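# Reverse into the wall bay between carton stacks

## Task

Back the robot into the empty bay between the two carton stacks by the wall so that it sits entirely within the bay, with both arms and everything else drawn in above the cart's footprint, and its front facing squarely out toward the room. Both stacks must stay intact and no carton may finish beyond its tape line on the floor. The robot must end upright and level, not toppled or leaning, and the result has to hold without the robot holding anything in place.

## Robot and tools

ROBOT. A two-wheeled cart with rear casters, a pan/tilt head carrying head_camera, and two small arms, left_arm and right_arm, each with a wrist camera (left_wrist_camera, right_wrist_camera) and a two-jaw hand. The cart's footprint is 0.53 m wide and spans x = -0.35 to 0.07 m in the base frame, so the robot sits mostly behind its wheel axle. The arm pan axes are vertical at x = -0.060, y = +0.155 (left) and -0.155 m (right); shoulders are 0.03 m out from them and 0.89 m up. Link lengths: upper arm 0.116, forearm 0.135, hand 0.162 m. A fixed-jaw tip reaches roughly 0.44 m from its pan axis and no lower than 0.55 m above the floor.

FRAMES. Base frame: origin on the floor between the drive wheels, x ahead, y to the left, z up. The result's left_hand and right_hand are the fixed-jaw tip positions in this frame. The odometry frame is where the base frame was when the scene began; base_odometry integrates wheel rotation only, so wheel slip shows up as false travel. Heading grows to the left and wraps within -3.142..3.142.

execute_actions. Argument actions: a list holding one action object, or empty (empty just returns state and pictures). An action may contain base, joints, or both; they start at once and may finish at different times. base holds exactly one key: translate_m, a relative straight drive in metres from where the base last reported itself, forward positive, range -1.4 to 1.4; or rotate_rad, a relative turn in place in radians, counter-clockwise (left) positive, range -3.2 to 3.2. The base cannot strafe. joints is one dictionary keyed by joint name, each value an absolute target angle in radians: head_pan_rad (-3.2..3.2, 0 ahead, + left), head_tilt_rad (-0.76..1.45, 0 level, + down), and for each arm prefix left_arm_ or right_arm_: shoulder_pan_rad (-1.919..1.919), shoulder_lift_rad (-1.745..1.745), elbow_flex_rad (-1.69..1.58), wrist_flex_rad (-1.658..1.658), wrist_roll_rad (-2.743..2.841), gripper_rad (0..1.919). Joints you omit keep their earlier target and may still be pushing. Argument cameras: list of head_camera, left_wrist_camera, right_wrist_camera or all; omitted/null/all gives every camera, [] gives none. Unknown keys or out-of-range numbers make the whole call rejected with no motion. If a result reports a stop, the remaining motion calls in that same reply are skipped.

wait(seconds 0..10): commands nothing, lets the scene run, returns state and images. zoom_image(camera, region [x0,y0,x1,y1] in pixels, top-left origin, at most 504x504) magnifies that camera's latest full image. read_manual only returns licence text. finished_scene(scene) closes the given scene irreversibly and reports success; the goal must already hold stably.

RESULT LINES. base_status and joint_status describe how the last accepted action ended. done: reached (for the base, wheels turned the commanded amount, slip possible). off_target: came to rest short and may still be pushing (load, obstruction, or a tripped motor). time_out: stopped and now holding where it is. joint command not followed (with a cause line): a self-collision check refused that arm's targets, shown per joint as not_followed; those targets may be retried on later actions until replaced. on_its_own lists what moved without being commanded. pictures names the cameras in image order. A holding jaw shows off_target. MOTOR HOT warns at 55 °C; an OVER-TEMPERATURE FAULT at 70 °C halts that arm, reported as limit_stop_at_motor_heat.

ARM GEOMETRY. Pan: at 0 the left arm points left and the right arm right; positive pan rotates either clockwise viewed from above; straight ahead is +1.571 for left, -1.571 for right. Lift, elbow and wrist flex all bend downward when positive; with all three at 0 the upper arm stands nearly vertical (0.24 rad outward) with forearm and fingers level, and their sum gives how far the fingers point below horizontal. Gripper opening by angle: 0 → 0.003 m, 0.3 → 0.026, 0.6 → 0.049, 1 → 0.076, 1.919 → 0.106.

TUCKING (needed for this task). Stowed left arm: shoulder_pan -1.75, shoulder_lift 0.05, elbow_flex 1.35, wrist_flex -1.55, wrist_roll -1.52; right arm identical except shoulder_pan 1.75. Doing it in one action can jam a hand against the cart; safer is two actions, wrist_flex and wrist_roll first, then pan, lift and elbow. When leaving the stowed pose, do not move the wrist first.

DRIVING. Max speeds: base 0.20 m/s and 0.8 rad/s turning; arm joints 1.3–2.0 rad/s; head 1.5; jaw 2.0. With arms stowed, turning in place sweeps a circle of radius 0.44 m about the base origin, so turn only where that is clear, e.g. before entering the bay, then reverse in straight, since the goal wants the front facing the room. Check clearance to both stacks and the wall with head_camera (tilt it down, pan it around) and zooms; remember the cart extends 0.35 m behind the axle. Odometry drifts, so verify position visually.

AVOID. Brushing or shoving the carton stacks (they must stay stacked and inside their tape); tipping or tilting the robot, especially by reversing or turning against an edge; arms striking or pressing each other hard; joints stuck more than ~0.30 rad from target for ~2 s, which trips the motor to 20 % torque (reset: once still, command 0.2 rad from the reading on the side away from the failed target). To stop a blocked joint pushing, set its target to its current reading. The robot keeps its last command while you compose a reply.

CAMERAS. All images are 644x476 pinhole with radial distortion; head_camera fx = fy ≈ 589.5, centre ≈ (319, 240), mounted about 1.20 m up near x = -0.03. Calibration may be off by about 0.5° and a few millimetres, more for wrist cameras.

Each tool is called after ">>>" as name(argument=value, ...), one argument or row to a line, values as JSON.

## Session

>>> execute_actions(
  actions=[],
)

Scene clock: 0.00 s.
base_odometry: x=+0.000 y=+0.000 heading=+0.000 (m, m, rad; odometry frame)
base_status: not commanded
joint_positions: head_pan_rad=-0.010 head_tilt_rad=+0.007 left_arm_shoulder_pan_rad=-1.774 left_arm_shoulder_lift_rad=+0.020 left_arm_elbow_flex_rad=+1.320 left_arm_wrist_flex_rad=-1.444 left_arm_wrist_roll_rad=-1.518 left_arm_gripper_rad=+1.920 right_arm_shoulder_pan_rad=+1.753 right_arm_shoulder_lift_rad=+0.052 right_arm_elbow_flex_rad=+1.364 right_arm_wrist_flex_rad=-1.611 right_arm_wrist_roll_rad=-1.553 right_arm_gripper_rad=+1.920
joint_status: not commanded
left_hand: x=-0.3095 y=+0.0957 z=+0.8923 quat_wxyz=(-0.074, -0.666, -0.069, +0.739) (m; base frame)
right_hand: x=-0.3050 y=-0.1178 z=+0.9037 quat_wxyz=(-0.058, +0.631, -0.067, -0.771) (m; base frame)
pictures: head_camera, left_wrist_camera, right_wrist_camera
Images, in order (width x height): head_camera 644x476, left_wrist_camera 644x476, right_wrist_camera 644x476.

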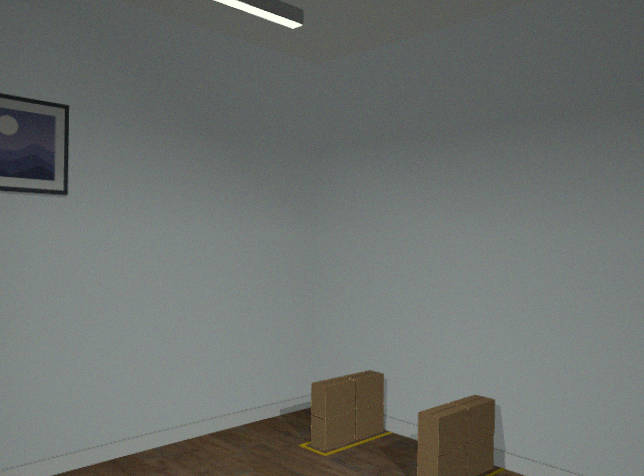

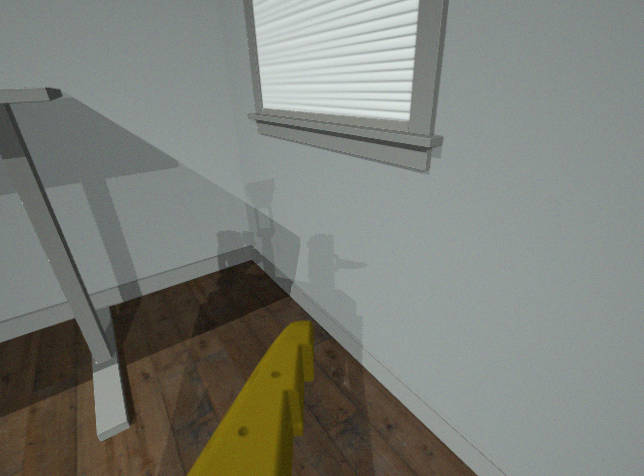

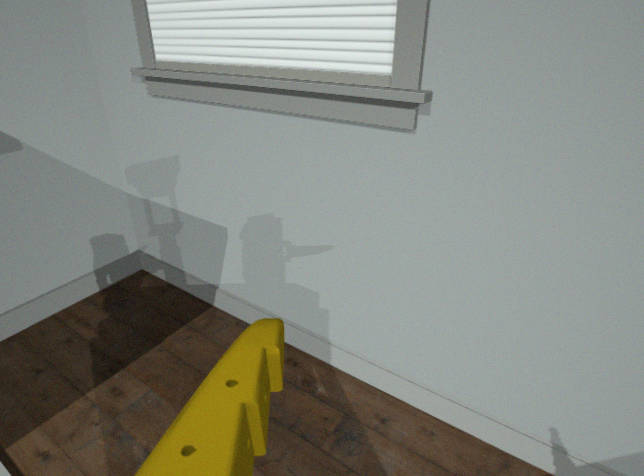

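>>> execute_actions(
  actions=[
    {"joints":{"head_tilt_rad":0.45,"head_pan_rad":-0.15,"left_arm_gripper_rad":0.05,"right_arm_gripper_rad":0.05}},
  ],
  cameras=["head_camera"],
)

Scene clock: 1.97 s.
base_odometry: x=+0.000 y=+0.000 heading=+0.000 (m, m, rad; odometry frame)
base_status: not commanded
joint_positions: head_pan_rad=-0.140 head_tilt_rad=+0.443 left_arm_shoulder_pan_rad=-1.774 left_arm_shoulder_lift_rad=+0.020 left_arm_elbow_flex_rad=+1.320 left_arm_wrist_flex_rad=-1.444 left_arm_wrist_roll_rad=-1.518 left_arm_gripper_rad=+0.060 right_arm_shoulder_pan_rad=+1.753 right_arm_shoulder_lift_rad=+0.052 right_arm_elbow_flex_rad=+1.364 right_arm_wrist_flex_rad=-1.611 right_arm_wrist_roll_rad=-1.553 right_arm_gripper_rad=+0.061
joint_status: all done
left_hand: x=-0.3095 y=+0.0957 z=+0.8923 quat_wxyz=(-0.074, -0.666, -0.069, +0.739) (m; base frame)
right_hand: x=-0.3050 y=-0.1178 z=+0.9037 quat_wxyz=(-0.058, +0.631, -0.067, -0.771) (m; base frame)
pictures: head_camera
camera_calibration (this result's frames):
head_camera: T_world_to_cam=[[-0.123157, -0.992387, 0.0000900219, -0.00367824], [-0.407191, 0.0504505, -0.911948, 1.08042], [0.905001, -0.11235, -0.410305, 0.500561], [0, 0, 0, 1]] pos_world=[-0.0135236, -0.00192015, 1.19067]
Images, in order (width x height): head_camera 644x476.

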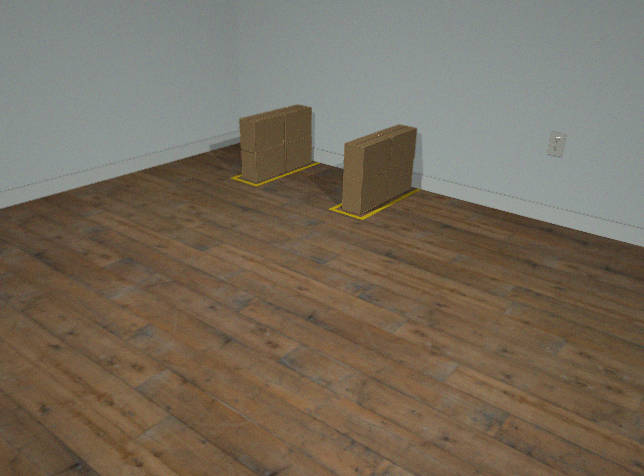

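>>> execute_actions(
  actions=[
    {"base":{"rotate_rad":0.19},"joints":{"head_tilt_rad":0.6,"head_pan_rad":-0.55}},
  ],
  cameras=[],
)

>>> execute_actions(
  actions=[
    {"base":{"translate_m":1.4}},
  ],
  cameras=["head_camera"],
)

>>> execute_actions(
  actions=[
    {"base":{"translate_m":1.2},"joints":{"head_tilt_rad":0.75,"head_pan_rad":-1.0}},
  ],
  cameras=["head_camera"],
)

Scene clock: 4.90 s.
base_odometry: x=+0.001 y=+0.000 heading=+0.188 (m, m, rad; odometry frame)
base_status: done
joint_positions: head_pan_rad=-0.540 head_tilt_rad=+0.594 left_arm_shoulder_pan_rad=-1.774 left_arm_shoulder_lift_rad=+0.020 left_arm_elbow_flex_rad=+1.320 left_arm_wrist_flex_rad=-1.444 left_arm_wrist_roll_rad=-1.518 left_arm_gripper_rad=+0.058 right_arm_shoulder_pan_rad=+1.753 right_arm_shoulder_lift_rad=+0.052 right_arm_elbow_flex_rad=+1.364 right_arm_wrist_flex_rad=-1.611 right_arm_wrist_roll_rad=-1.553 right_arm_gripper_rad=+0.060
joint_status: all done
left_hand: x=-0.3095 y=+0.0957 z=+0.8923 quat_wxyz=(-0.074, -0.666, -0.069, +0.739) (m; base frame)
right_hand: x=-0.3050 y=-0.1178 z=+0.9037 quat_wxyz=(-0.058, +0.631, -0.067, -0.771) (m; base frame)
pictures: none
No camera images: the call's "cameras" was empty. Leave "cameras" out to get every camera's image.

Scene clock: 12.67 s.
base_odometry: x=+1.375 y=+0.268 heading=+0.192 (m, m, rad; odometry frame)
base_status: done
joint_positions: head_pan_rad=-0.540 head_tilt_rad=+0.594 left_arm_shoulder_pan_rad=-1.774 left_arm_shoulder_lift_rad=+0.020 left_arm_elbow_flex_rad=+1.320 left_arm_wrist_flex_rad=-1.444 left_arm_wrist_roll_rad=-1.518 left_arm_gripper_rad=+0.058 right_arm_shoulder_pan_rad=+1.753 right_arm_shoulder_lift_rad=+0.052 right_arm_elbow_flex_rad=+1.364 right_arm_wrist_flex_rad=-1.611 right_arm_wrist_roll_rad=-1.553 right_arm_gripper_rad=+0.060
joint_status: not commanded
left_hand: x=-0.3095 y=+0.0957 z=+0.8923 quat_wxyz=(-0.074, -0.666, -0.069, +0.739) (m; base frame)
right_hand: x=-0.3050 y=-0.1178 z=+0.9037 quat_wxyz=(-0.058, +0.631, -0.067, -0.771) (m; base frame)
pictures: head_camera
camera_calibration (this result's frames):
head_camera: T_world_to_cam=[[-0.500189, -0.865913, -0.00239298, -0.0185408], [-0.468831, 0.273138, -0.839996, 0.994706], [0.728017, -0.419035, -0.542587, 0.6445], [0, 0, 0, 1]] pos_world=[-0.0121322, -0.0176791, 1.1852]
Images, in order (width x height): head_camera 644x476.

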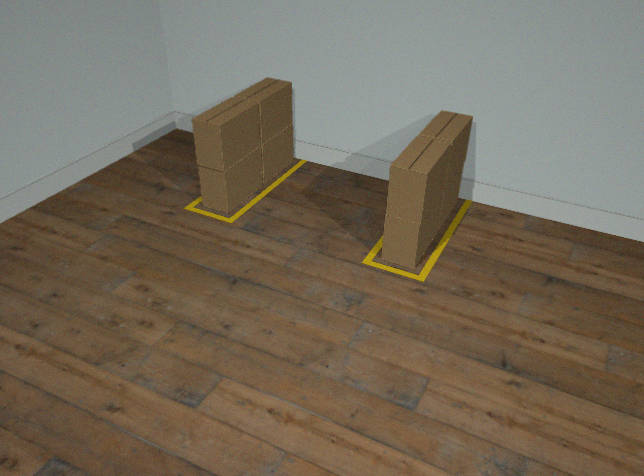

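Scene clock: 19.43 s.
base_odometry: x=+2.552 y=+0.501 heading=+0.192 (m, m, rad; odometry frame)
base_status: done
joint_positions: head_pan_rad=-0.990 head_tilt_rad=+0.745 left_arm_shoulder_pan_rad=-1.774 left_arm_shoulder_lift_rad=+0.020 left_arm_elbow_flex_rad=+1.320 left_arm_wrist_flex_rad=-1.444 left_arm_wrist_roll_rad=-1.518 left_arm_gripper_rad=+0.058 right_arm_shoulder_pan_rad=+1.753 right_arm_shoulder_lift_rad=+0.052 right_arm_elbow_flex_rad=+1.364 right_arm_wrist_flex_rad=-1.611 right_arm_wrist_roll_rad=-1.553 right_arm_gripper_rad=+0.060
joint_status: all done
left_hand: x=-0.3095 y=+0.0957 z=+0.8923 quat_wxyz=(-0.074, -0.666, -0.069, +0.739) (m; base frame)
right_hand: x=-0.3050 y=-0.1178 z=+0.9037 quat_wxyz=(-0.058, +0.631, -0.067, -0.771) (m; base frame)
pictures: head_camera
camera_calibration (this result's frames):
head_camera: T_world_to_cam=[[-0.827298, -0.561742, -0.0048156, -0.0311265], [-0.369051, 0.549938, -0.749246, 0.894942], [0.423532, -0.618073, -0.662274, 0.767948], [0, 0, 0, 1]] pos_world=[-0.0207219, -0.0349996, 1.17897]
Images, in order (width x height): head_camera 644x476.

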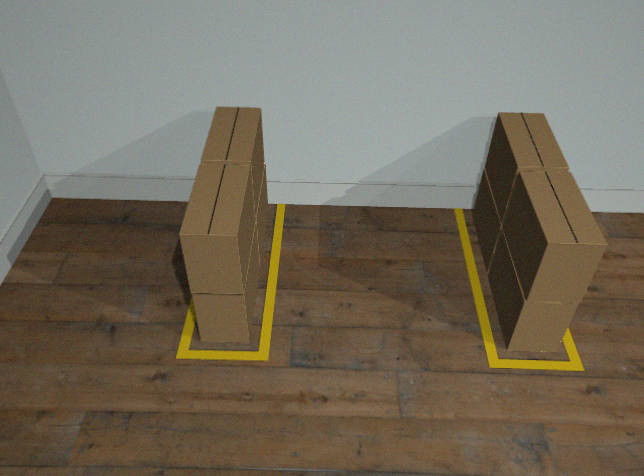

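>>> execute_actions(
  actions=[
    {"base":{"translate_m":-0.16}},
  ],
  cameras=[],
)

>>> execute_actions(
  actions=[
    {"base":{"rotate_rad":2.135},"joints":{"head_tilt_rad":0.8,"head_pan_rad":-3.14}},
  ],
  cameras=["head_camera"],
)

Scene clock: 23.43 s.
base_odometry: x=+2.395 y=+0.470 heading=+0.193 (m, m, rad; odometry frame)
base_status: done
joint_positions: head_pan_rad=-0.990 head_tilt_rad=+0.745 left_arm_shoulder_pan_rad=-1.774 left_arm_shoulder_lift_rad=+0.020 left_arm_elbow_flex_rad=+1.320 left_arm_wrist_flex_rad=-1.444 left_arm_wrist_roll_rad=-1.518 left_arm_gripper_rad=+0.058 right_arm_shoulder_pan_rad=+1.753 right_arm_shoulder_lift_rad=+0.052 right_arm_elbow_flex_rad=+1.364 right_arm_wrist_flex_rad=-1.611 right_arm_wrist_roll_rad=-1.553 right_arm_gripper_rad=+0.060
joint_status: not commanded
left_hand: x=-0.3095 y=+0.0957 z=+0.8923 quat_wxyz=(-0.074, -0.666, -0.069, +0.739) (m; base frame)
right_hand: x=-0.3050 y=-0.1178 z=+0.9037 quat_wxyz=(-0.058, +0.631, -0.067, -0.771) (m; base frame)
pictures: none
No camera images: the call's "cameras" was empty. Leave "cameras" out to get every camera's image.

Scene clock: 26.80 s.
base_odometry: x=+2.394 y=+0.470 heading=+2.327 (m, m, rad; odometry frame)
base_status: done
joint_positions: head_pan_rad=-3.130 head_tilt_rad=+0.795 left_arm_shoulder_pan_rad=-1.774 left_arm_shoulder_lift_rad=+0.020 left_arm_elbow_flex_rad=+1.320 left_arm_wrist_flex_rad=-1.444 left_arm_wrist_roll_rad=-1.518 left_arm_gripper_rad=+0.058 right_arm_shoulder_pan_rad=+1.753 right_arm_shoulder_lift_rad=+0.052 right_arm_elbow_flex_rad=+1.364 right_arm_wrist_flex_rad=-1.611 right_arm_wrist_roll_rad=-1.553 right_arm_gripper_rad=+0.060
joint_status: all done
left_hand: x=-0.3095 y=+0.0957 z=+0.8923 quat_wxyz=(-0.074, -0.666, -0.069, +0.739) (m; base frame)
right_hand: x=-0.3050 y=-0.1178 z=+0.9037 quat_wxyz=(-0.058, +0.631, -0.067, -0.771) (m; base frame)
pictures: head_camera
camera_calibration (this result's frames):
head_camera: T_world_to_cam=[[-0.0270921, 0.999617, -0.00560042, 0.00738651], [0.69878, 0.0149318, -0.715181, 0.905921], [-0.714824, -0.0232892, -0.698917, 0.756621], [0, 0, 0, 1]] pos_world=[-0.0919884, -0.00328961, 1.17675]
Images, in order (width x height): head_camera 644x476.

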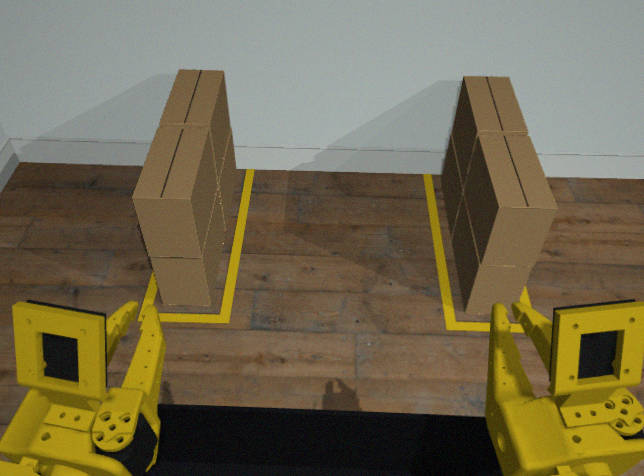

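>>> execute_actions(
  actions=[
    {"base":{"translate_m":-0.6}},
  ],
  cameras=["head_camera"],
)

Scene clock: 31.87 s.
base_odometry: x=+2.809 y=+0.035 heading=+2.333 (m, m, rad; odometry frame)
base_status: done
joint_positions: head_pan_rad=-3.130 head_tilt_rad=+0.795 left_arm_shoulder_pan_rad=-1.774 left_arm_shoulder_lift_rad=+0.020 left_arm_elbow_flex_rad=+1.320 left_arm_wrist_flex_rad=-1.444 left_arm_wrist_roll_rad=-1.518 left_arm_gripper_rad=+0.058 right_arm_shoulder_pan_rad=+1.753 right_arm_shoulder_lift_rad=+0.052 right_arm_elbow_flex_rad=+1.364 right_arm_wrist_flex_rad=-1.611 right_arm_wrist_roll_rad=-1.553 right_arm_gripper_rad=+0.060
joint_status: not commanded
left_hand: x=-0.3095 y=+0.0957 z=+0.8923 quat_wxyz=(-0.074, -0.666, -0.069, +0.739) (m; base frame)
right_hand: x=-0.3050 y=-0.1178 z=+0.9037 quat_wxyz=(-0.058, +0.631, -0.067, -0.771) (m; base frame)
pictures: head_camera
camera_calibration (this result's frames):
head_camera: T_world_to_cam=[[-0.0270884, 0.999617, -0.00560277, 0.00738939], [0.698888, 0.014931, -0.715076, 0.905805], [-0.714718, -0.0232859, -0.699025, 0.756751], [0, 0, 0, 1]] pos_world=[-0.0919923, -0.00328953, 1.17675]
Images, in order (width x height): head_camera 644x476.

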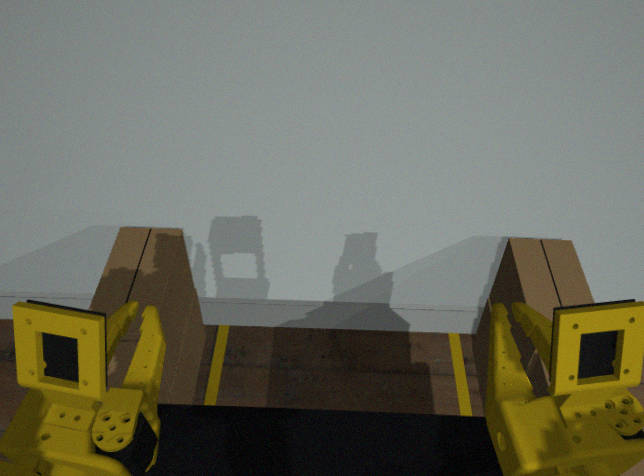

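>>> execute_actions(
  actions=[
    {"base":{"translate_m":-0.545},"joints":{"head_tilt_rad":1.2,"head_pan_rad":-1.2}},
  ],
)

>>> execute_actions(
  actions=[
    {"joints":{"head_tilt_rad":1.2,"head_pan_rad":1.2}},
  ],
  cameras=["head_camera"],
)

Scene clock: 36.73 s.
base_odometry: x=+3.186 y=-0.358 heading=+2.336 (m, m, rad; odometry frame)
base_status: done
joint_positions: head_pan_rad=-1.210 head_tilt_rad=+1.195 left_arm_shoulder_pan_rad=-1.774 left_arm_shoulder_lift_rad=+0.020 left_arm_elbow_flex_rad=+1.320 left_arm_wrist_flex_rad=-1.444 left_arm_wrist_roll_rad=-1.518 left_arm_gripper_rad=+0.058 right_arm_shoulder_pan_rad=+1.753 right_arm_shoulder_lift_rad=+0.052 right_arm_elbow_flex_rad=+1.364 right_arm_wrist_flex_rad=-1.611 right_arm_wrist_roll_rad=-1.553 right_arm_gripper_rad=+0.060
joint_status: all done
left_hand: x=-0.3095 y=+0.0957 z=+0.8923 quat_wxyz=(-0.074, -0.666, -0.069, +0.739) (m; base frame)
right_hand: x=-0.3050 y=-0.1178 z=+0.9037 quat_wxyz=(-0.058, +0.631, -0.067, -0.771) (m; base frame)
pictures: head_camera, left_wrist_camera, right_wrist_camera
camera_calibration (this result's frames):
head_camera: T_world_to_cam=[[-0.931154, -0.364453, -0.0112207, -0.0286354], [-0.33219, 0.860608, -0.386011, 0.478591], [0.15034, -0.355708, -0.922426, 1.05454], [0, 0, 0, 1]] pos_world=[-0.0262205, -0.0472057, 1.15716]
Images, in order (width x height): head_camera 644x476, left_wrist_camera 644x476, right_wrist_camera 644x476.

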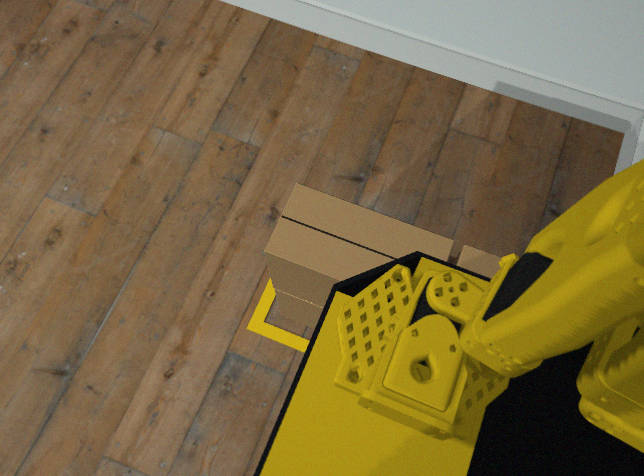

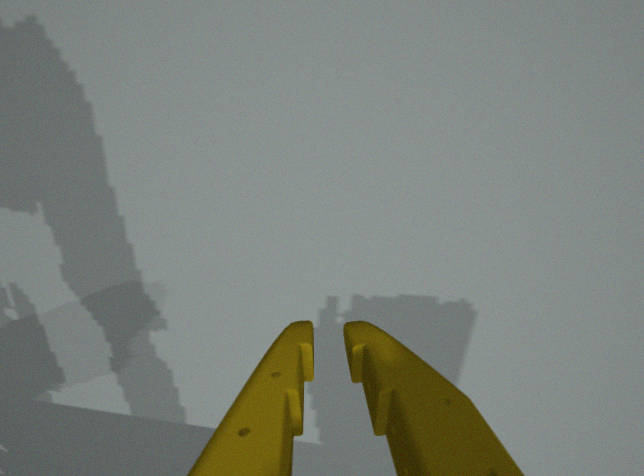

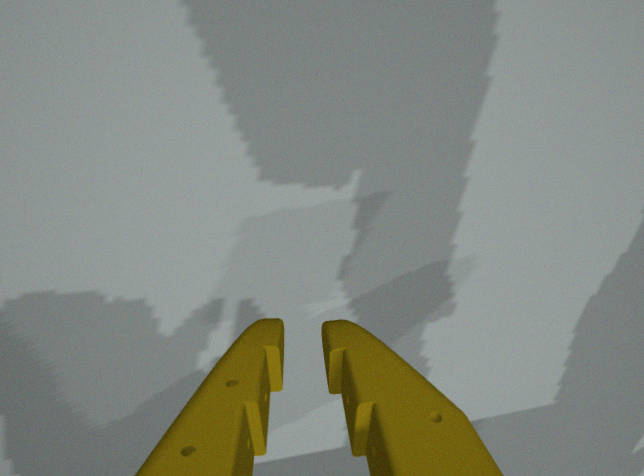

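Scene clock: 39.13 s.
base_odometry: x=+3.186 y=-0.358 heading=+2.336 (m, m, rad; odometry frame)
base_status: not commanded
joint_positions: head_pan_rad=+1.190 head_tilt_rad=+1.195 left_arm_shoulder_pan_rad=-1.774 left_arm_shoulder_lift_rad=+0.020 left_arm_elbow_flex_rad=+1.320 left_arm_wrist_flex_rad=-1.444 left_arm_wrist_roll_rad=-1.518 left_arm_gripper_rad=+0.058 right_arm_shoulder_pan_rad=+1.753 right_arm_shoulder_lift_rad=+0.052 right_arm_elbow_flex_rad=+1.364 right_arm_wrist_flex_rad=-1.611 right_arm_wrist_roll_rad=-1.553 right_arm_gripper_rad=+0.060
joint_status: all done
left_hand: x=-0.3095 y=+0.0957 z=+0.8923 quat_wxyz=(-0.074, -0.666, -0.069, +0.739) (m; base frame)
right_hand: x=-0.3050 y=-0.1178 z=+0.9037 quat_wxyz=(-0.058, +0.631, -0.067, -0.771) (m; base frame)
pictures: head_camera
camera_calibration (this result's frames):
head_camera: T_world_to_cam=[[0.932755, -0.360337, -0.0112207, 0.0589683], [-0.336467, -0.858944, -0.386011, 0.47839], [0.129456, 0.363829, -0.922426, 1.05356], [0, 0, 0, 1]] pos_world=[-0.0304306, 0.0488428, 1.15716]
Images, in order (width x height): head_camera 644x476.

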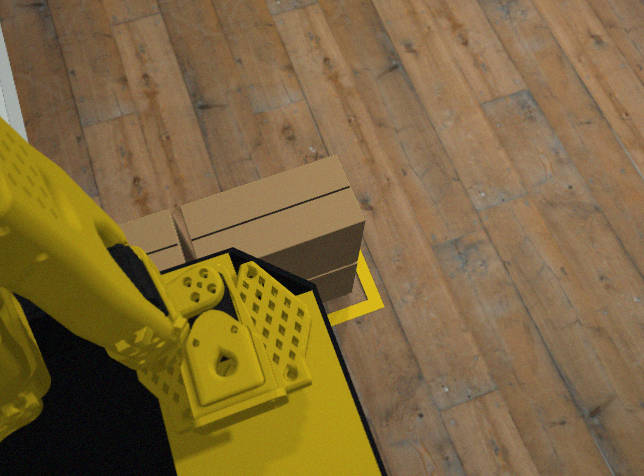

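>>> finished_scene(
  scene=1,
)

The scene is finished: the task was done.


## Next scene

The same job, from a new start.

>>> execute_actions(
  actions=[
    {"joints":{"head_tilt_rad":0.45,"left_arm_gripper_rad":0.05,"right_arm_gripper_rad":0.05}},
  ],
)

Scene clock: 1.47 s.
base_odometry: x=+0.000 y=+0.000 heading=+0.000 (m, m, rad; odometry frame)
base_status: not commanded
joint_positions: head_pan_rad=-0.010 head_tilt_rad=+0.443 left_arm_shoulder_pan_rad=-1.774 left_arm_shoulder_lift_rad=+0.015 left_arm_elbow_flex_rad=+1.310 left_arm_wrist_flex_rad=-1.580 left_arm_wrist_roll_rad=-1.518 left_arm_gripper_rad=+0.061 right_arm_shoulder_pan_rad=+1.753 right_arm_shoulder_lift_rad=+0.030 right_arm_elbow_flex_rad=+1.287 right_arm_wrist_flex_rad=-1.536 right_arm_wrist_roll_rad=-1.553 right_arm_gripper_rad=+0.061
joint_status: all done
left_hand: x=-0.3065 y=+0.0963 z=+0.9167 quat_wxyz=(-0.079, -0.608, -0.063, +0.787) (m; base frame)
right_hand: x=-0.3145 y=-0.1161 z=+0.9112 quat_wxyz=(-0.059, +0.622, -0.067, -0.778) (m; base frame)
pictures: head_camera, left_wrist_camera, right_wrist_camera
camera_calibration (this result's frames):
head_camera: T_world_to_cam=[[0.00669999, -0.999978, 0.0000899773, 0.00242509], [-0.410297, -0.00283111, -0.911947, 1.08027], [0.911927, 0.00607312, -0.410307, 0.500889], [0, 0, 0, 1]] pos_world=[-0.0135575, 0.00244145, 1.19067]
left_wrist_camera: T_world_to_cam=[[-0.201975, 0.979293, -0.0138598, -0.150049], [0.311293, 0.0507723, -0.948957, 0.980363], [-0.928603, -0.19598, -0.315101, 0.0923677], [0, 0, 0, 1]] pos_world=[-0.249713, 0.115269, 0.957348]
right_wrist_camera: T_world_to_cam=[[0.200356, 0.978894, -0.0402885, 0.205858], [0.370719, -0.113814, -0.921745, 0.964652], [-0.906877, 0.169741, -0.385698, 0.146687], [0, 0, 0, 1]] pos_world=[-0.265832, -0.116621, 0.954034]
Images, in order (width x height): head_camera 644x476, left_wrist_camera 644x476, right_wrist_camera 644x476.

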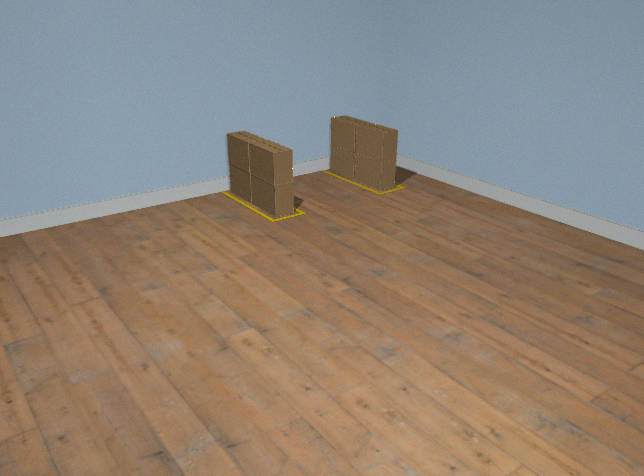

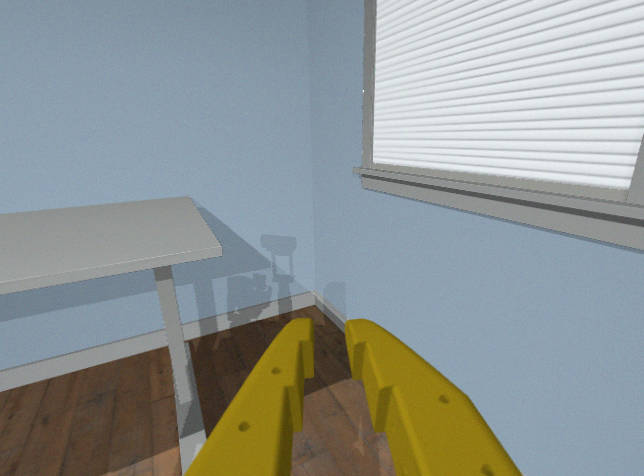

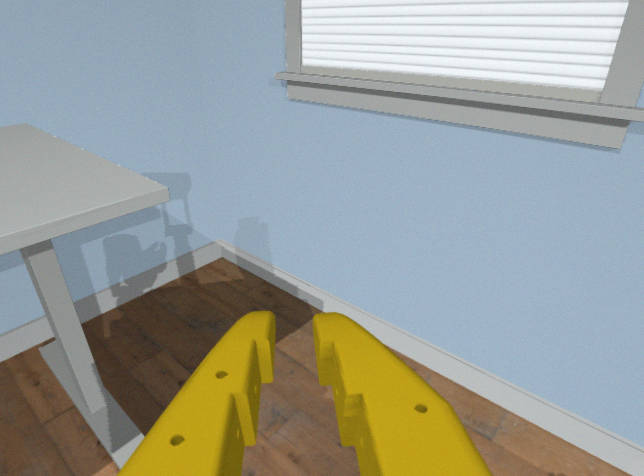

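>>> execute_actions(
  actions=[
    {"base":{"rotate_rad":-0.23},"joints":{"head_tilt_rad":0.6,"head_pan_rad":0.5}},
  ],
  cameras=[],
)

>>> execute_actions(
  actions=[
    {"base":{"translate_m":1.4}},
  ],
  cameras=["head_camera"],
)

>>> execute_actions(
  actions=[
    {"base":{"translate_m":0.9},"joints":{"head_tilt_rad":0.8,"head_pan_rad":0.75}},
  ],
  cameras=["head_camera"],
)

Scene clock: 4.30 s.
base_odometry: x=+0.000 y=+0.000 heading=-0.229 (m, m, rad; odometry frame)
base_status: done
joint_positions: head_pan_rad=+0.490 head_tilt_rad=+0.594 left_arm_shoulder_pan_rad=-1.774 left_arm_shoulder_lift_rad=+0.015 left_arm_elbow_flex_rad=+1.310 left_arm_wrist_flex_rad=-1.580 left_arm_wrist_roll_rad=-1.518 left_arm_gripper_rad=+0.059 right_arm_shoulder_pan_rad=+1.753 right_arm_shoulder_lift_rad=+0.030 right_arm_elbow_flex_rad=+1.287 right_arm_wrist_flex_rad=-1.536 right_arm_wrist_roll_rad=-1.553 right_arm_gripper_rad=+0.060
joint_status: all done
left_hand: x=-0.3065 y=+0.0963 z=+0.9167 quat_wxyz=(-0.079, -0.608, -0.063, +0.787) (m; base frame)
right_hand: x=-0.3145 y=-0.1161 z=+0.9112 quat_wxyz=(-0.059, +0.622, -0.067, -0.778) (m; base frame)
pictures: none
No camera images: the call's "cameras" was empty. Leave "cameras" out to get every camera's image.

Scene clock: 12.07 s.
base_odometry: x=+1.364 y=-0.317 heading=-0.227 (m, m, rad; odometry frame)
base_status: done
joint_positions: head_pan_rad=+0.490 head_tilt_rad=+0.594 left_arm_shoulder_pan_rad=-1.774 left_arm_shoulder_lift_rad=+0.015 left_arm_elbow_flex_rad=+1.310 left_arm_wrist_flex_rad=-1.580 left_arm_wrist_roll_rad=-1.518 left_arm_gripper_rad=+0.059 right_arm_shoulder_pan_rad=+1.753 right_arm_shoulder_lift_rad=+0.030 right_arm_elbow_flex_rad=+1.287 right_arm_wrist_flex_rad=-1.536 right_arm_wrist_roll_rad=-1.553 right_arm_gripper_rad=+0.060
joint_status: not commanded
left_hand: x=-0.3065 y=+0.0963 z=+0.9167 quat_wxyz=(-0.079, -0.608, -0.063, +0.787) (m; base frame)
right_hand: x=-0.3145 y=-0.1161 z=+0.9112 quat_wxyz=(-0.059, +0.622, -0.067, -0.778) (m; base frame)
pictures: head_camera
camera_calibration (this result's frames):
head_camera: T_world_to_cam=[[0.485141, -0.874433, -0.00239304, 0.0277698], [-0.475437, -0.261477, -0.839994, 0.994393], [0.733892, 0.408653, -0.542591, 0.64478], [0, 0, 0, 1]] pos_world=[-0.0139002, 0.0208021, 1.1852]
Images, in order (width x height): head_camera 644x476.

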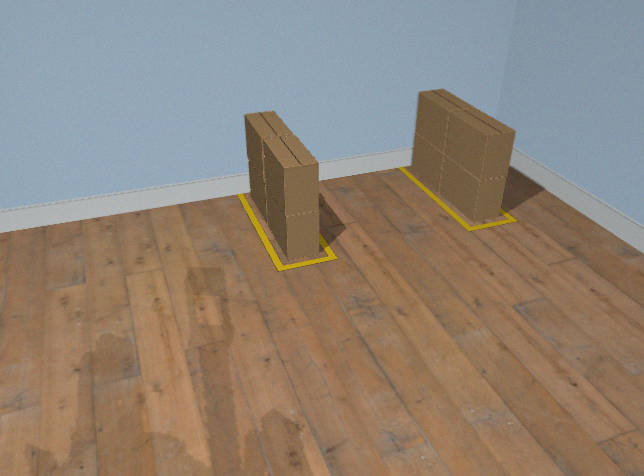

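Scene clock: 17.33 s.
base_odometry: x=+2.242 y=-0.518 heading=-0.224 (m, m, rad; odometry frame)
base_status: done
joint_positions: head_pan_rad=+0.740 head_tilt_rad=+0.795 left_arm_shoulder_pan_rad=-1.774 left_arm_shoulder_lift_rad=+0.015 left_arm_elbow_flex_rad=+1.310 left_arm_wrist_flex_rad=-1.580 left_arm_wrist_roll_rad=-1.518 left_arm_gripper_rad=+0.059 right_arm_shoulder_pan_rad=+1.753 right_arm_shoulder_lift_rad=+0.030 right_arm_elbow_flex_rad=+1.287 right_arm_wrist_flex_rad=-1.536 right_arm_wrist_roll_rad=-1.553 right_arm_gripper_rad=+0.060
joint_status: all done
left_hand: x=-0.3065 y=+0.0963 z=+0.9167 quat_wxyz=(-0.079, -0.608, -0.063, +0.787) (m; base frame)
right_hand: x=-0.3145 y=-0.1161 z=+0.9112 quat_wxyz=(-0.059, +0.622, -0.067, -0.778) (m; base frame)
pictures: head_camera
camera_calibration (this result's frames):
head_camera: T_world_to_cam=[[0.685747, -0.727818, -0.00560208, 0.0408919], [-0.511503, -0.476432, -0.715107, 0.848952], [0.517799, 0.493248, -0.698993, 0.814642], [0, 0, 0, 1]] pos_world=[-0.0156204, 0.0324091, 1.17675]
Images, in order (width x height): head_camera 644x476.

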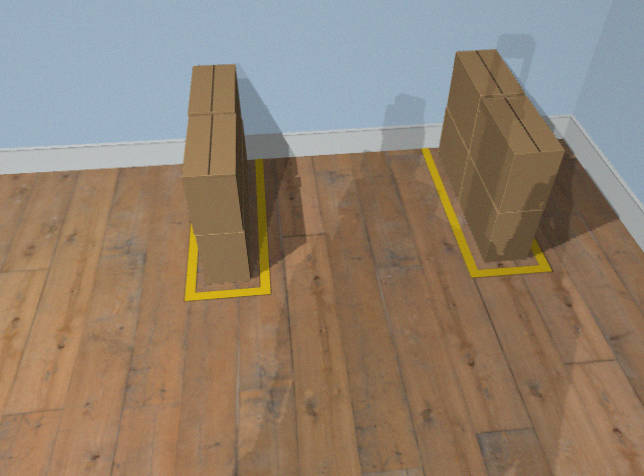

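>>> execute_actions(
  actions=[
    {"base":{"translate_m":0.276}},
  ],
  cameras=[],
)

>>> execute_actions(
  actions=[
    {"base":{"rotate_rad":-2.282},"joints":{"head_tilt_rad":0.8,"head_pan_rad":3.14}},
  ],
  cameras=["head_camera"],
)

Scene clock: 20.97 s.
base_odometry: x=+2.511 y=-0.579 heading=-0.222 (m, m, rad; odometry frame)
base_status: done
joint_positions: head_pan_rad=+0.740 head_tilt_rad=+0.795 left_arm_shoulder_pan_rad=-1.774 left_arm_shoulder_lift_rad=+0.015 left_arm_elbow_flex_rad=+1.310 left_arm_wrist_flex_rad=-1.580 left_arm_wrist_roll_rad=-1.518 left_arm_gripper_rad=+0.059 right_arm_shoulder_pan_rad=+1.753 right_arm_shoulder_lift_rad=+0.030 right_arm_elbow_flex_rad=+1.287 right_arm_wrist_flex_rad=-1.536 right_arm_wrist_roll_rad=-1.553 right_arm_gripper_rad=+0.060
joint_status: not commanded
left_hand: x=-0.3065 y=+0.0963 z=+0.9167 quat_wxyz=(-0.079, -0.608, -0.063, +0.787) (m; base frame)
right_hand: x=-0.3145 y=-0.1161 z=+0.9112 quat_wxyz=(-0.059, +0.622, -0.067, -0.778) (m; base frame)
pictures: none
No camera images: the call's "cameras" was empty. Leave "cameras" out to get every camera's image.

Scene clock: 24.50 s.
base_odometry: x=+2.510 y=-0.579 heading=-2.503 (m, m, rad; odometry frame)
base_status: done
joint_positions: head_pan_rad=+3.130 head_tilt_rad=+0.795 left_arm_shoulder_pan_rad=-1.774 left_arm_shoulder_lift_rad=+0.015 left_arm_elbow_flex_rad=+1.310 left_arm_wrist_flex_rad=-1.580 left_arm_wrist_roll_rad=-1.518 left_arm_gripper_rad=+0.059 right_arm_shoulder_pan_rad=+1.753 right_arm_shoulder_lift_rad=+0.030 right_arm_elbow_flex_rad=+1.287 right_arm_wrist_flex_rad=-1.536 right_arm_wrist_roll_rad=-1.553 right_arm_gripper_rad=+0.060
joint_status: all done
left_hand: x=-0.3065 y=+0.0963 z=+0.9167 quat_wxyz=(-0.079, -0.608, -0.063, +0.787) (m; base frame)
right_hand: x=-0.3145 y=-0.1161 z=+0.9112 quat_wxyz=(-0.059, +0.622, -0.067, -0.778) (m; base frame)
pictures: head_camera
camera_calibration (this result's frames):
head_camera: T_world_to_cam=[[-0.0040049, 0.999976, -0.00560215, 0.0084736], [0.699018, -0.00120665, -0.715103, 0.905843], [-0.715093, -0.00677992, -0.698996, 0.7567], [0, 0, 0, 1]] pos_world=[-0.0920553, -0.00225, 1.17675]
Images, in order (width x height): head_camera 644x476.

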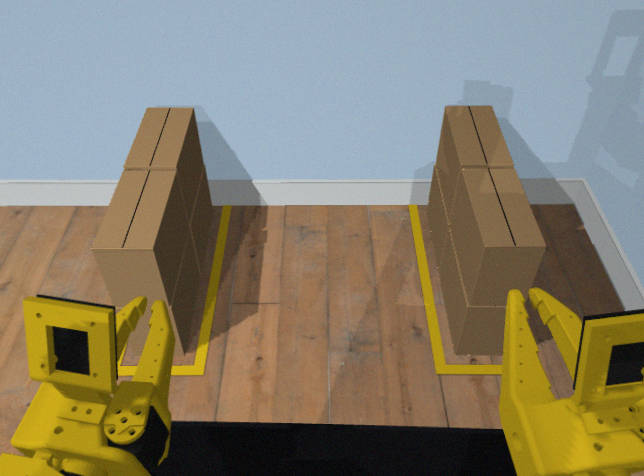

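>>> execute_actions(
  actions=[
    {"base":{"translate_m":-0.35}},
  ],
  cameras=["head_camera"],
)

Scene clock: 28.03 s.
base_odometry: x=+2.792 y=-0.371 heading=-2.505 (m, m, rad; odometry frame)
base_status: done
joint_positions: head_pan_rad=+3.130 head_tilt_rad=+0.795 left_arm_shoulder_pan_rad=-1.774 left_arm_shoulder_lift_rad=+0.015 left_arm_elbow_flex_rad=+1.310 left_arm_wrist_flex_rad=-1.580 left_arm_wrist_roll_rad=-1.518 left_arm_gripper_rad=+0.059 right_arm_shoulder_pan_rad=+1.753 right_arm_shoulder_lift_rad=+0.030 right_arm_elbow_flex_rad=+1.287 right_arm_wrist_flex_rad=-1.536 right_arm_wrist_roll_rad=-1.553 right_arm_gripper_rad=+0.060
joint_status: not commanded
left_hand: x=-0.3065 y=+0.0963 z=+0.9167 quat_wxyz=(-0.079, -0.608, -0.063, +0.787) (m; base frame)
right_hand: x=-0.3145 y=-0.1161 z=+0.9112 quat_wxyz=(-0.059, +0.622, -0.067, -0.778) (m; base frame)
pictures: head_camera
camera_calibration (this result's frames):
head_camera: T_world_to_cam=[[-0.00400455, 0.999976, -0.00560282, 0.00847439], [0.699049, -0.00120708, -0.715073, 0.90581], [-0.715063, -0.00678019, -0.699027, 0.756737], [0, 0, 0, 1]] pos_world=[-0.0920564, -0.00224998, 1.17675]
Images, in order (width x height): head_camera 644x476.

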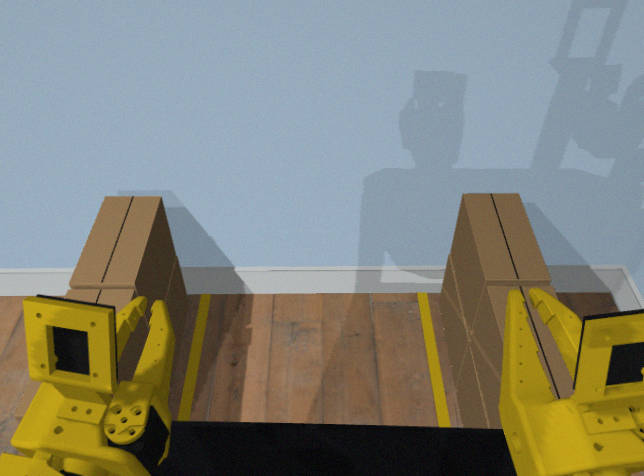

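>>> execute_actions(
  actions=[
    {"base":{"rotate_rad":0.06}},
  ],
  cameras=[],
)

>>> execute_actions(
  actions=[
    {"base":{"translate_m":-0.18}},
  ],
  cameras=["head_camera"],
)

Scene clock: 29.53 s.
base_odometry: x=+2.792 y=-0.370 heading=-2.445 (m, m, rad; odometry frame)
base_status: done
joint_positions: head_pan_rad=+3.130 head_tilt_rad=+0.795 left_arm_shoulder_pan_rad=-1.774 left_arm_shoulder_lift_rad=+0.015 left_arm_elbow_flex_rad=+1.310 left_arm_wrist_flex_rad=-1.580 left_arm_wrist_roll_rad=-1.518 left_arm_gripper_rad=+0.059 right_arm_shoulder_pan_rad=+1.753 right_arm_shoulder_lift_rad=+0.030 right_arm_elbow_flex_rad=+1.287 right_arm_wrist_flex_rad=-1.536 right_arm_wrist_roll_rad=-1.553 right_arm_gripper_rad=+0.060
joint_status: not commanded
left_hand: x=-0.3065 y=+0.0963 z=+0.9167 quat_wxyz=(-0.079, -0.608, -0.063, +0.787) (m; base frame)
right_hand: x=-0.3145 y=-0.1161 z=+0.9112 quat_wxyz=(-0.059, +0.622, -0.067, -0.778) (m; base frame)
pictures: none
No camera images: the call's "cameras" was empty. Leave "cameras" out to get every camera's image.

Scene clock: 31.30 s.
base_odometry: x=+2.930 y=-0.254 heading=-2.442 (m, m, rad; odometry frame)
base_status: done
joint_positions: head_pan_rad=+3.130 head_tilt_rad=+0.795 left_arm_shoulder_pan_rad=-1.774 left_arm_shoulder_lift_rad=+0.015 left_arm_elbow_flex_rad=+1.310 left_arm_wrist_flex_rad=-1.580 left_arm_wrist_roll_rad=-1.518 left_arm_gripper_rad=+0.059 right_arm_shoulder_pan_rad=+1.753 right_arm_shoulder_lift_rad=+0.030 right_arm_elbow_flex_rad=+1.287 right_arm_wrist_flex_rad=-1.536 right_arm_wrist_roll_rad=-1.553 right_arm_gripper_rad=+0.060
joint_status: not commanded
left_hand: x=-0.3065 y=+0.0963 z=+0.9167 quat_wxyz=(-0.079, -0.608, -0.063, +0.787) (m; base frame)
right_hand: x=-0.3145 y=-0.1161 z=+0.9112 quat_wxyz=(-0.059, +0.622, -0.067, -0.778) (m; base frame)
pictures: head_camera
camera_calibration (this result's frames):
head_camera: T_world_to_cam=[[-0.00415468, 0.999976, -0.00560291, 0.00846744], [0.699053, -0.00110216, -0.715069, 0.905805], [-0.715058, -0.00688761, -0.699031, 0.756742], [0, 0, 0, 1]] pos_world=[-0.0920562, -0.00225675, 1.17675]
Images, in order (width x height): head_camera 644x476.

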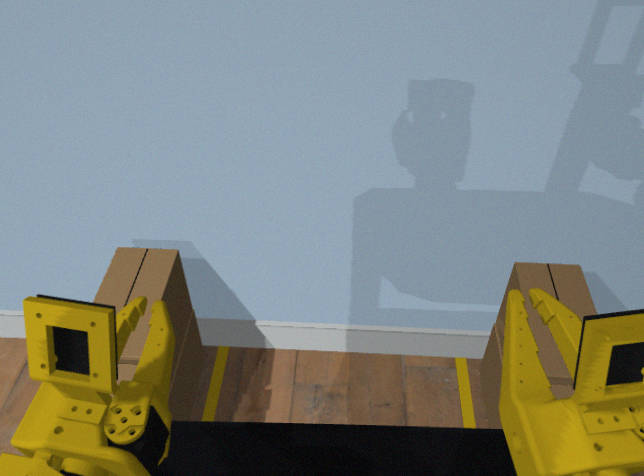

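>>> execute_actions(
  actions=[
    {"base":{"rotate_rad":-0.025}},
  ],
  cameras=["head_camera"],
)

>>> execute_actions(
  actions=[
    {"base":{"translate_m":-0.48},"joints":{"head_tilt_rad":1.3,"head_pan_rad":0.0}},
  ],
  cameras=["head_camera"],
)

Scene clock: 32.77 s.
base_odometry: x=+2.930 y=-0.254 heading=-2.464 (m, m, rad; odometry frame)
base_status: done
joint_positions: head_pan_rad=+3.130 head_tilt_rad=+0.795 left_arm_shoulder_pan_rad=-1.774 left_arm_shoulder_lift_rad=+0.015 left_arm_elbow_flex_rad=+1.310 left_arm_wrist_flex_rad=-1.580 left_arm_wrist_roll_rad=-1.518 left_arm_gripper_rad=+0.059 right_arm_shoulder_pan_rad=+1.753 right_arm_shoulder_lift_rad=+0.030 right_arm_elbow_flex_rad=+1.287 right_arm_wrist_flex_rad=-1.536 right_arm_wrist_roll_rad=-1.553 right_arm_gripper_rad=+0.060
joint_status: not commanded
left_hand: x=-0.3065 y=+0.0963 z=+0.9167 quat_wxyz=(-0.079, -0.608, -0.063, +0.787) (m; base frame)
right_hand: x=-0.3145 y=-0.1161 z=+0.9112 quat_wxyz=(-0.059, +0.622, -0.067, -0.778) (m; base frame)
pictures: head_camera
camera_calibration (this result's frames):
head_camera: T_world_to_cam=[[-0.00418396, 0.999976, -0.00560291, 0.00846606], [0.699053, -0.00108169, -0.715069, 0.905806], [-0.715058, -0.00690855, -0.699031, 0.756742], [0, 0, 0, 1]] pos_world=[-0.0920561, -0.00225807, 1.17675]
Images, in order (width x height): head_camera 644x476.

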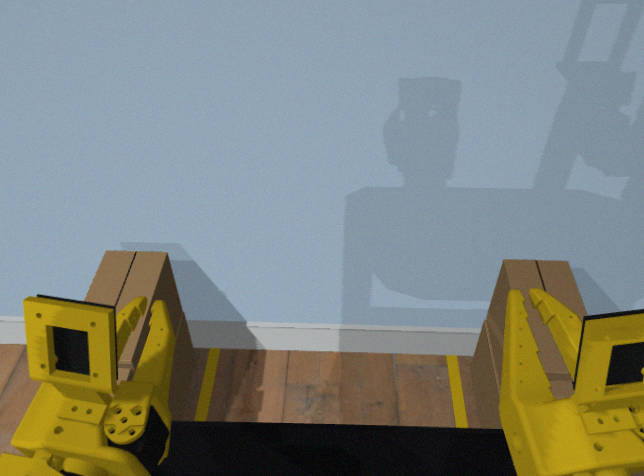

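Scene clock: 36.10 s.
base_odometry: x=+3.305 y=+0.046 heading=-2.465 (m, m, rad; odometry frame)
base_status: done
joint_positions: head_pan_rad=+0.010 head_tilt_rad=+1.295 left_arm_shoulder_pan_rad=-1.774 left_arm_shoulder_lift_rad=+0.015 left_arm_elbow_flex_rad=+1.310 left_arm_wrist_flex_rad=-1.580 left_arm_wrist_roll_rad=-1.518 left_arm_gripper_rad=+0.059 right_arm_shoulder_pan_rad=+1.753 right_arm_shoulder_lift_rad=+0.030 right_arm_elbow_flex_rad=+1.287 right_arm_wrist_flex_rad=-1.536 right_arm_wrist_roll_rad=-1.553 right_arm_gripper_rad=+0.060
joint_status: all done
left_hand: x=-0.3065 y=+0.0963 z=+0.9167 quat_wxyz=(-0.079, -0.608, -0.063, +0.787) (m; base frame)
right_hand: x=-0.3145 y=-0.1161 z=+0.9112 quat_wxyz=(-0.059, +0.622, -0.067, -0.778) (m; base frame)
pictures: head_camera
camera_calibration (this result's frames):
head_camera: T_world_to_cam=[[0.0209516, -0.999704, -0.0123763, 0.0174436], [-0.956286, -0.0164271, -0.29197, 0.341017], [0.29168, 0.0179526, -0.956347, 1.10023], [0, 0, 0, 1]] pos_world=[0.00482954, 0.00328846, 1.15198]
Images, in order (width x height): head_camera 644x476.

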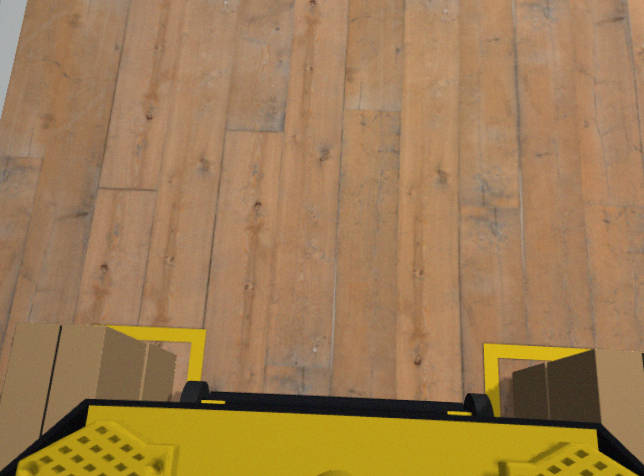

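>>> finished_scene(
  scene=2,
)

The scene is finished: the task was done.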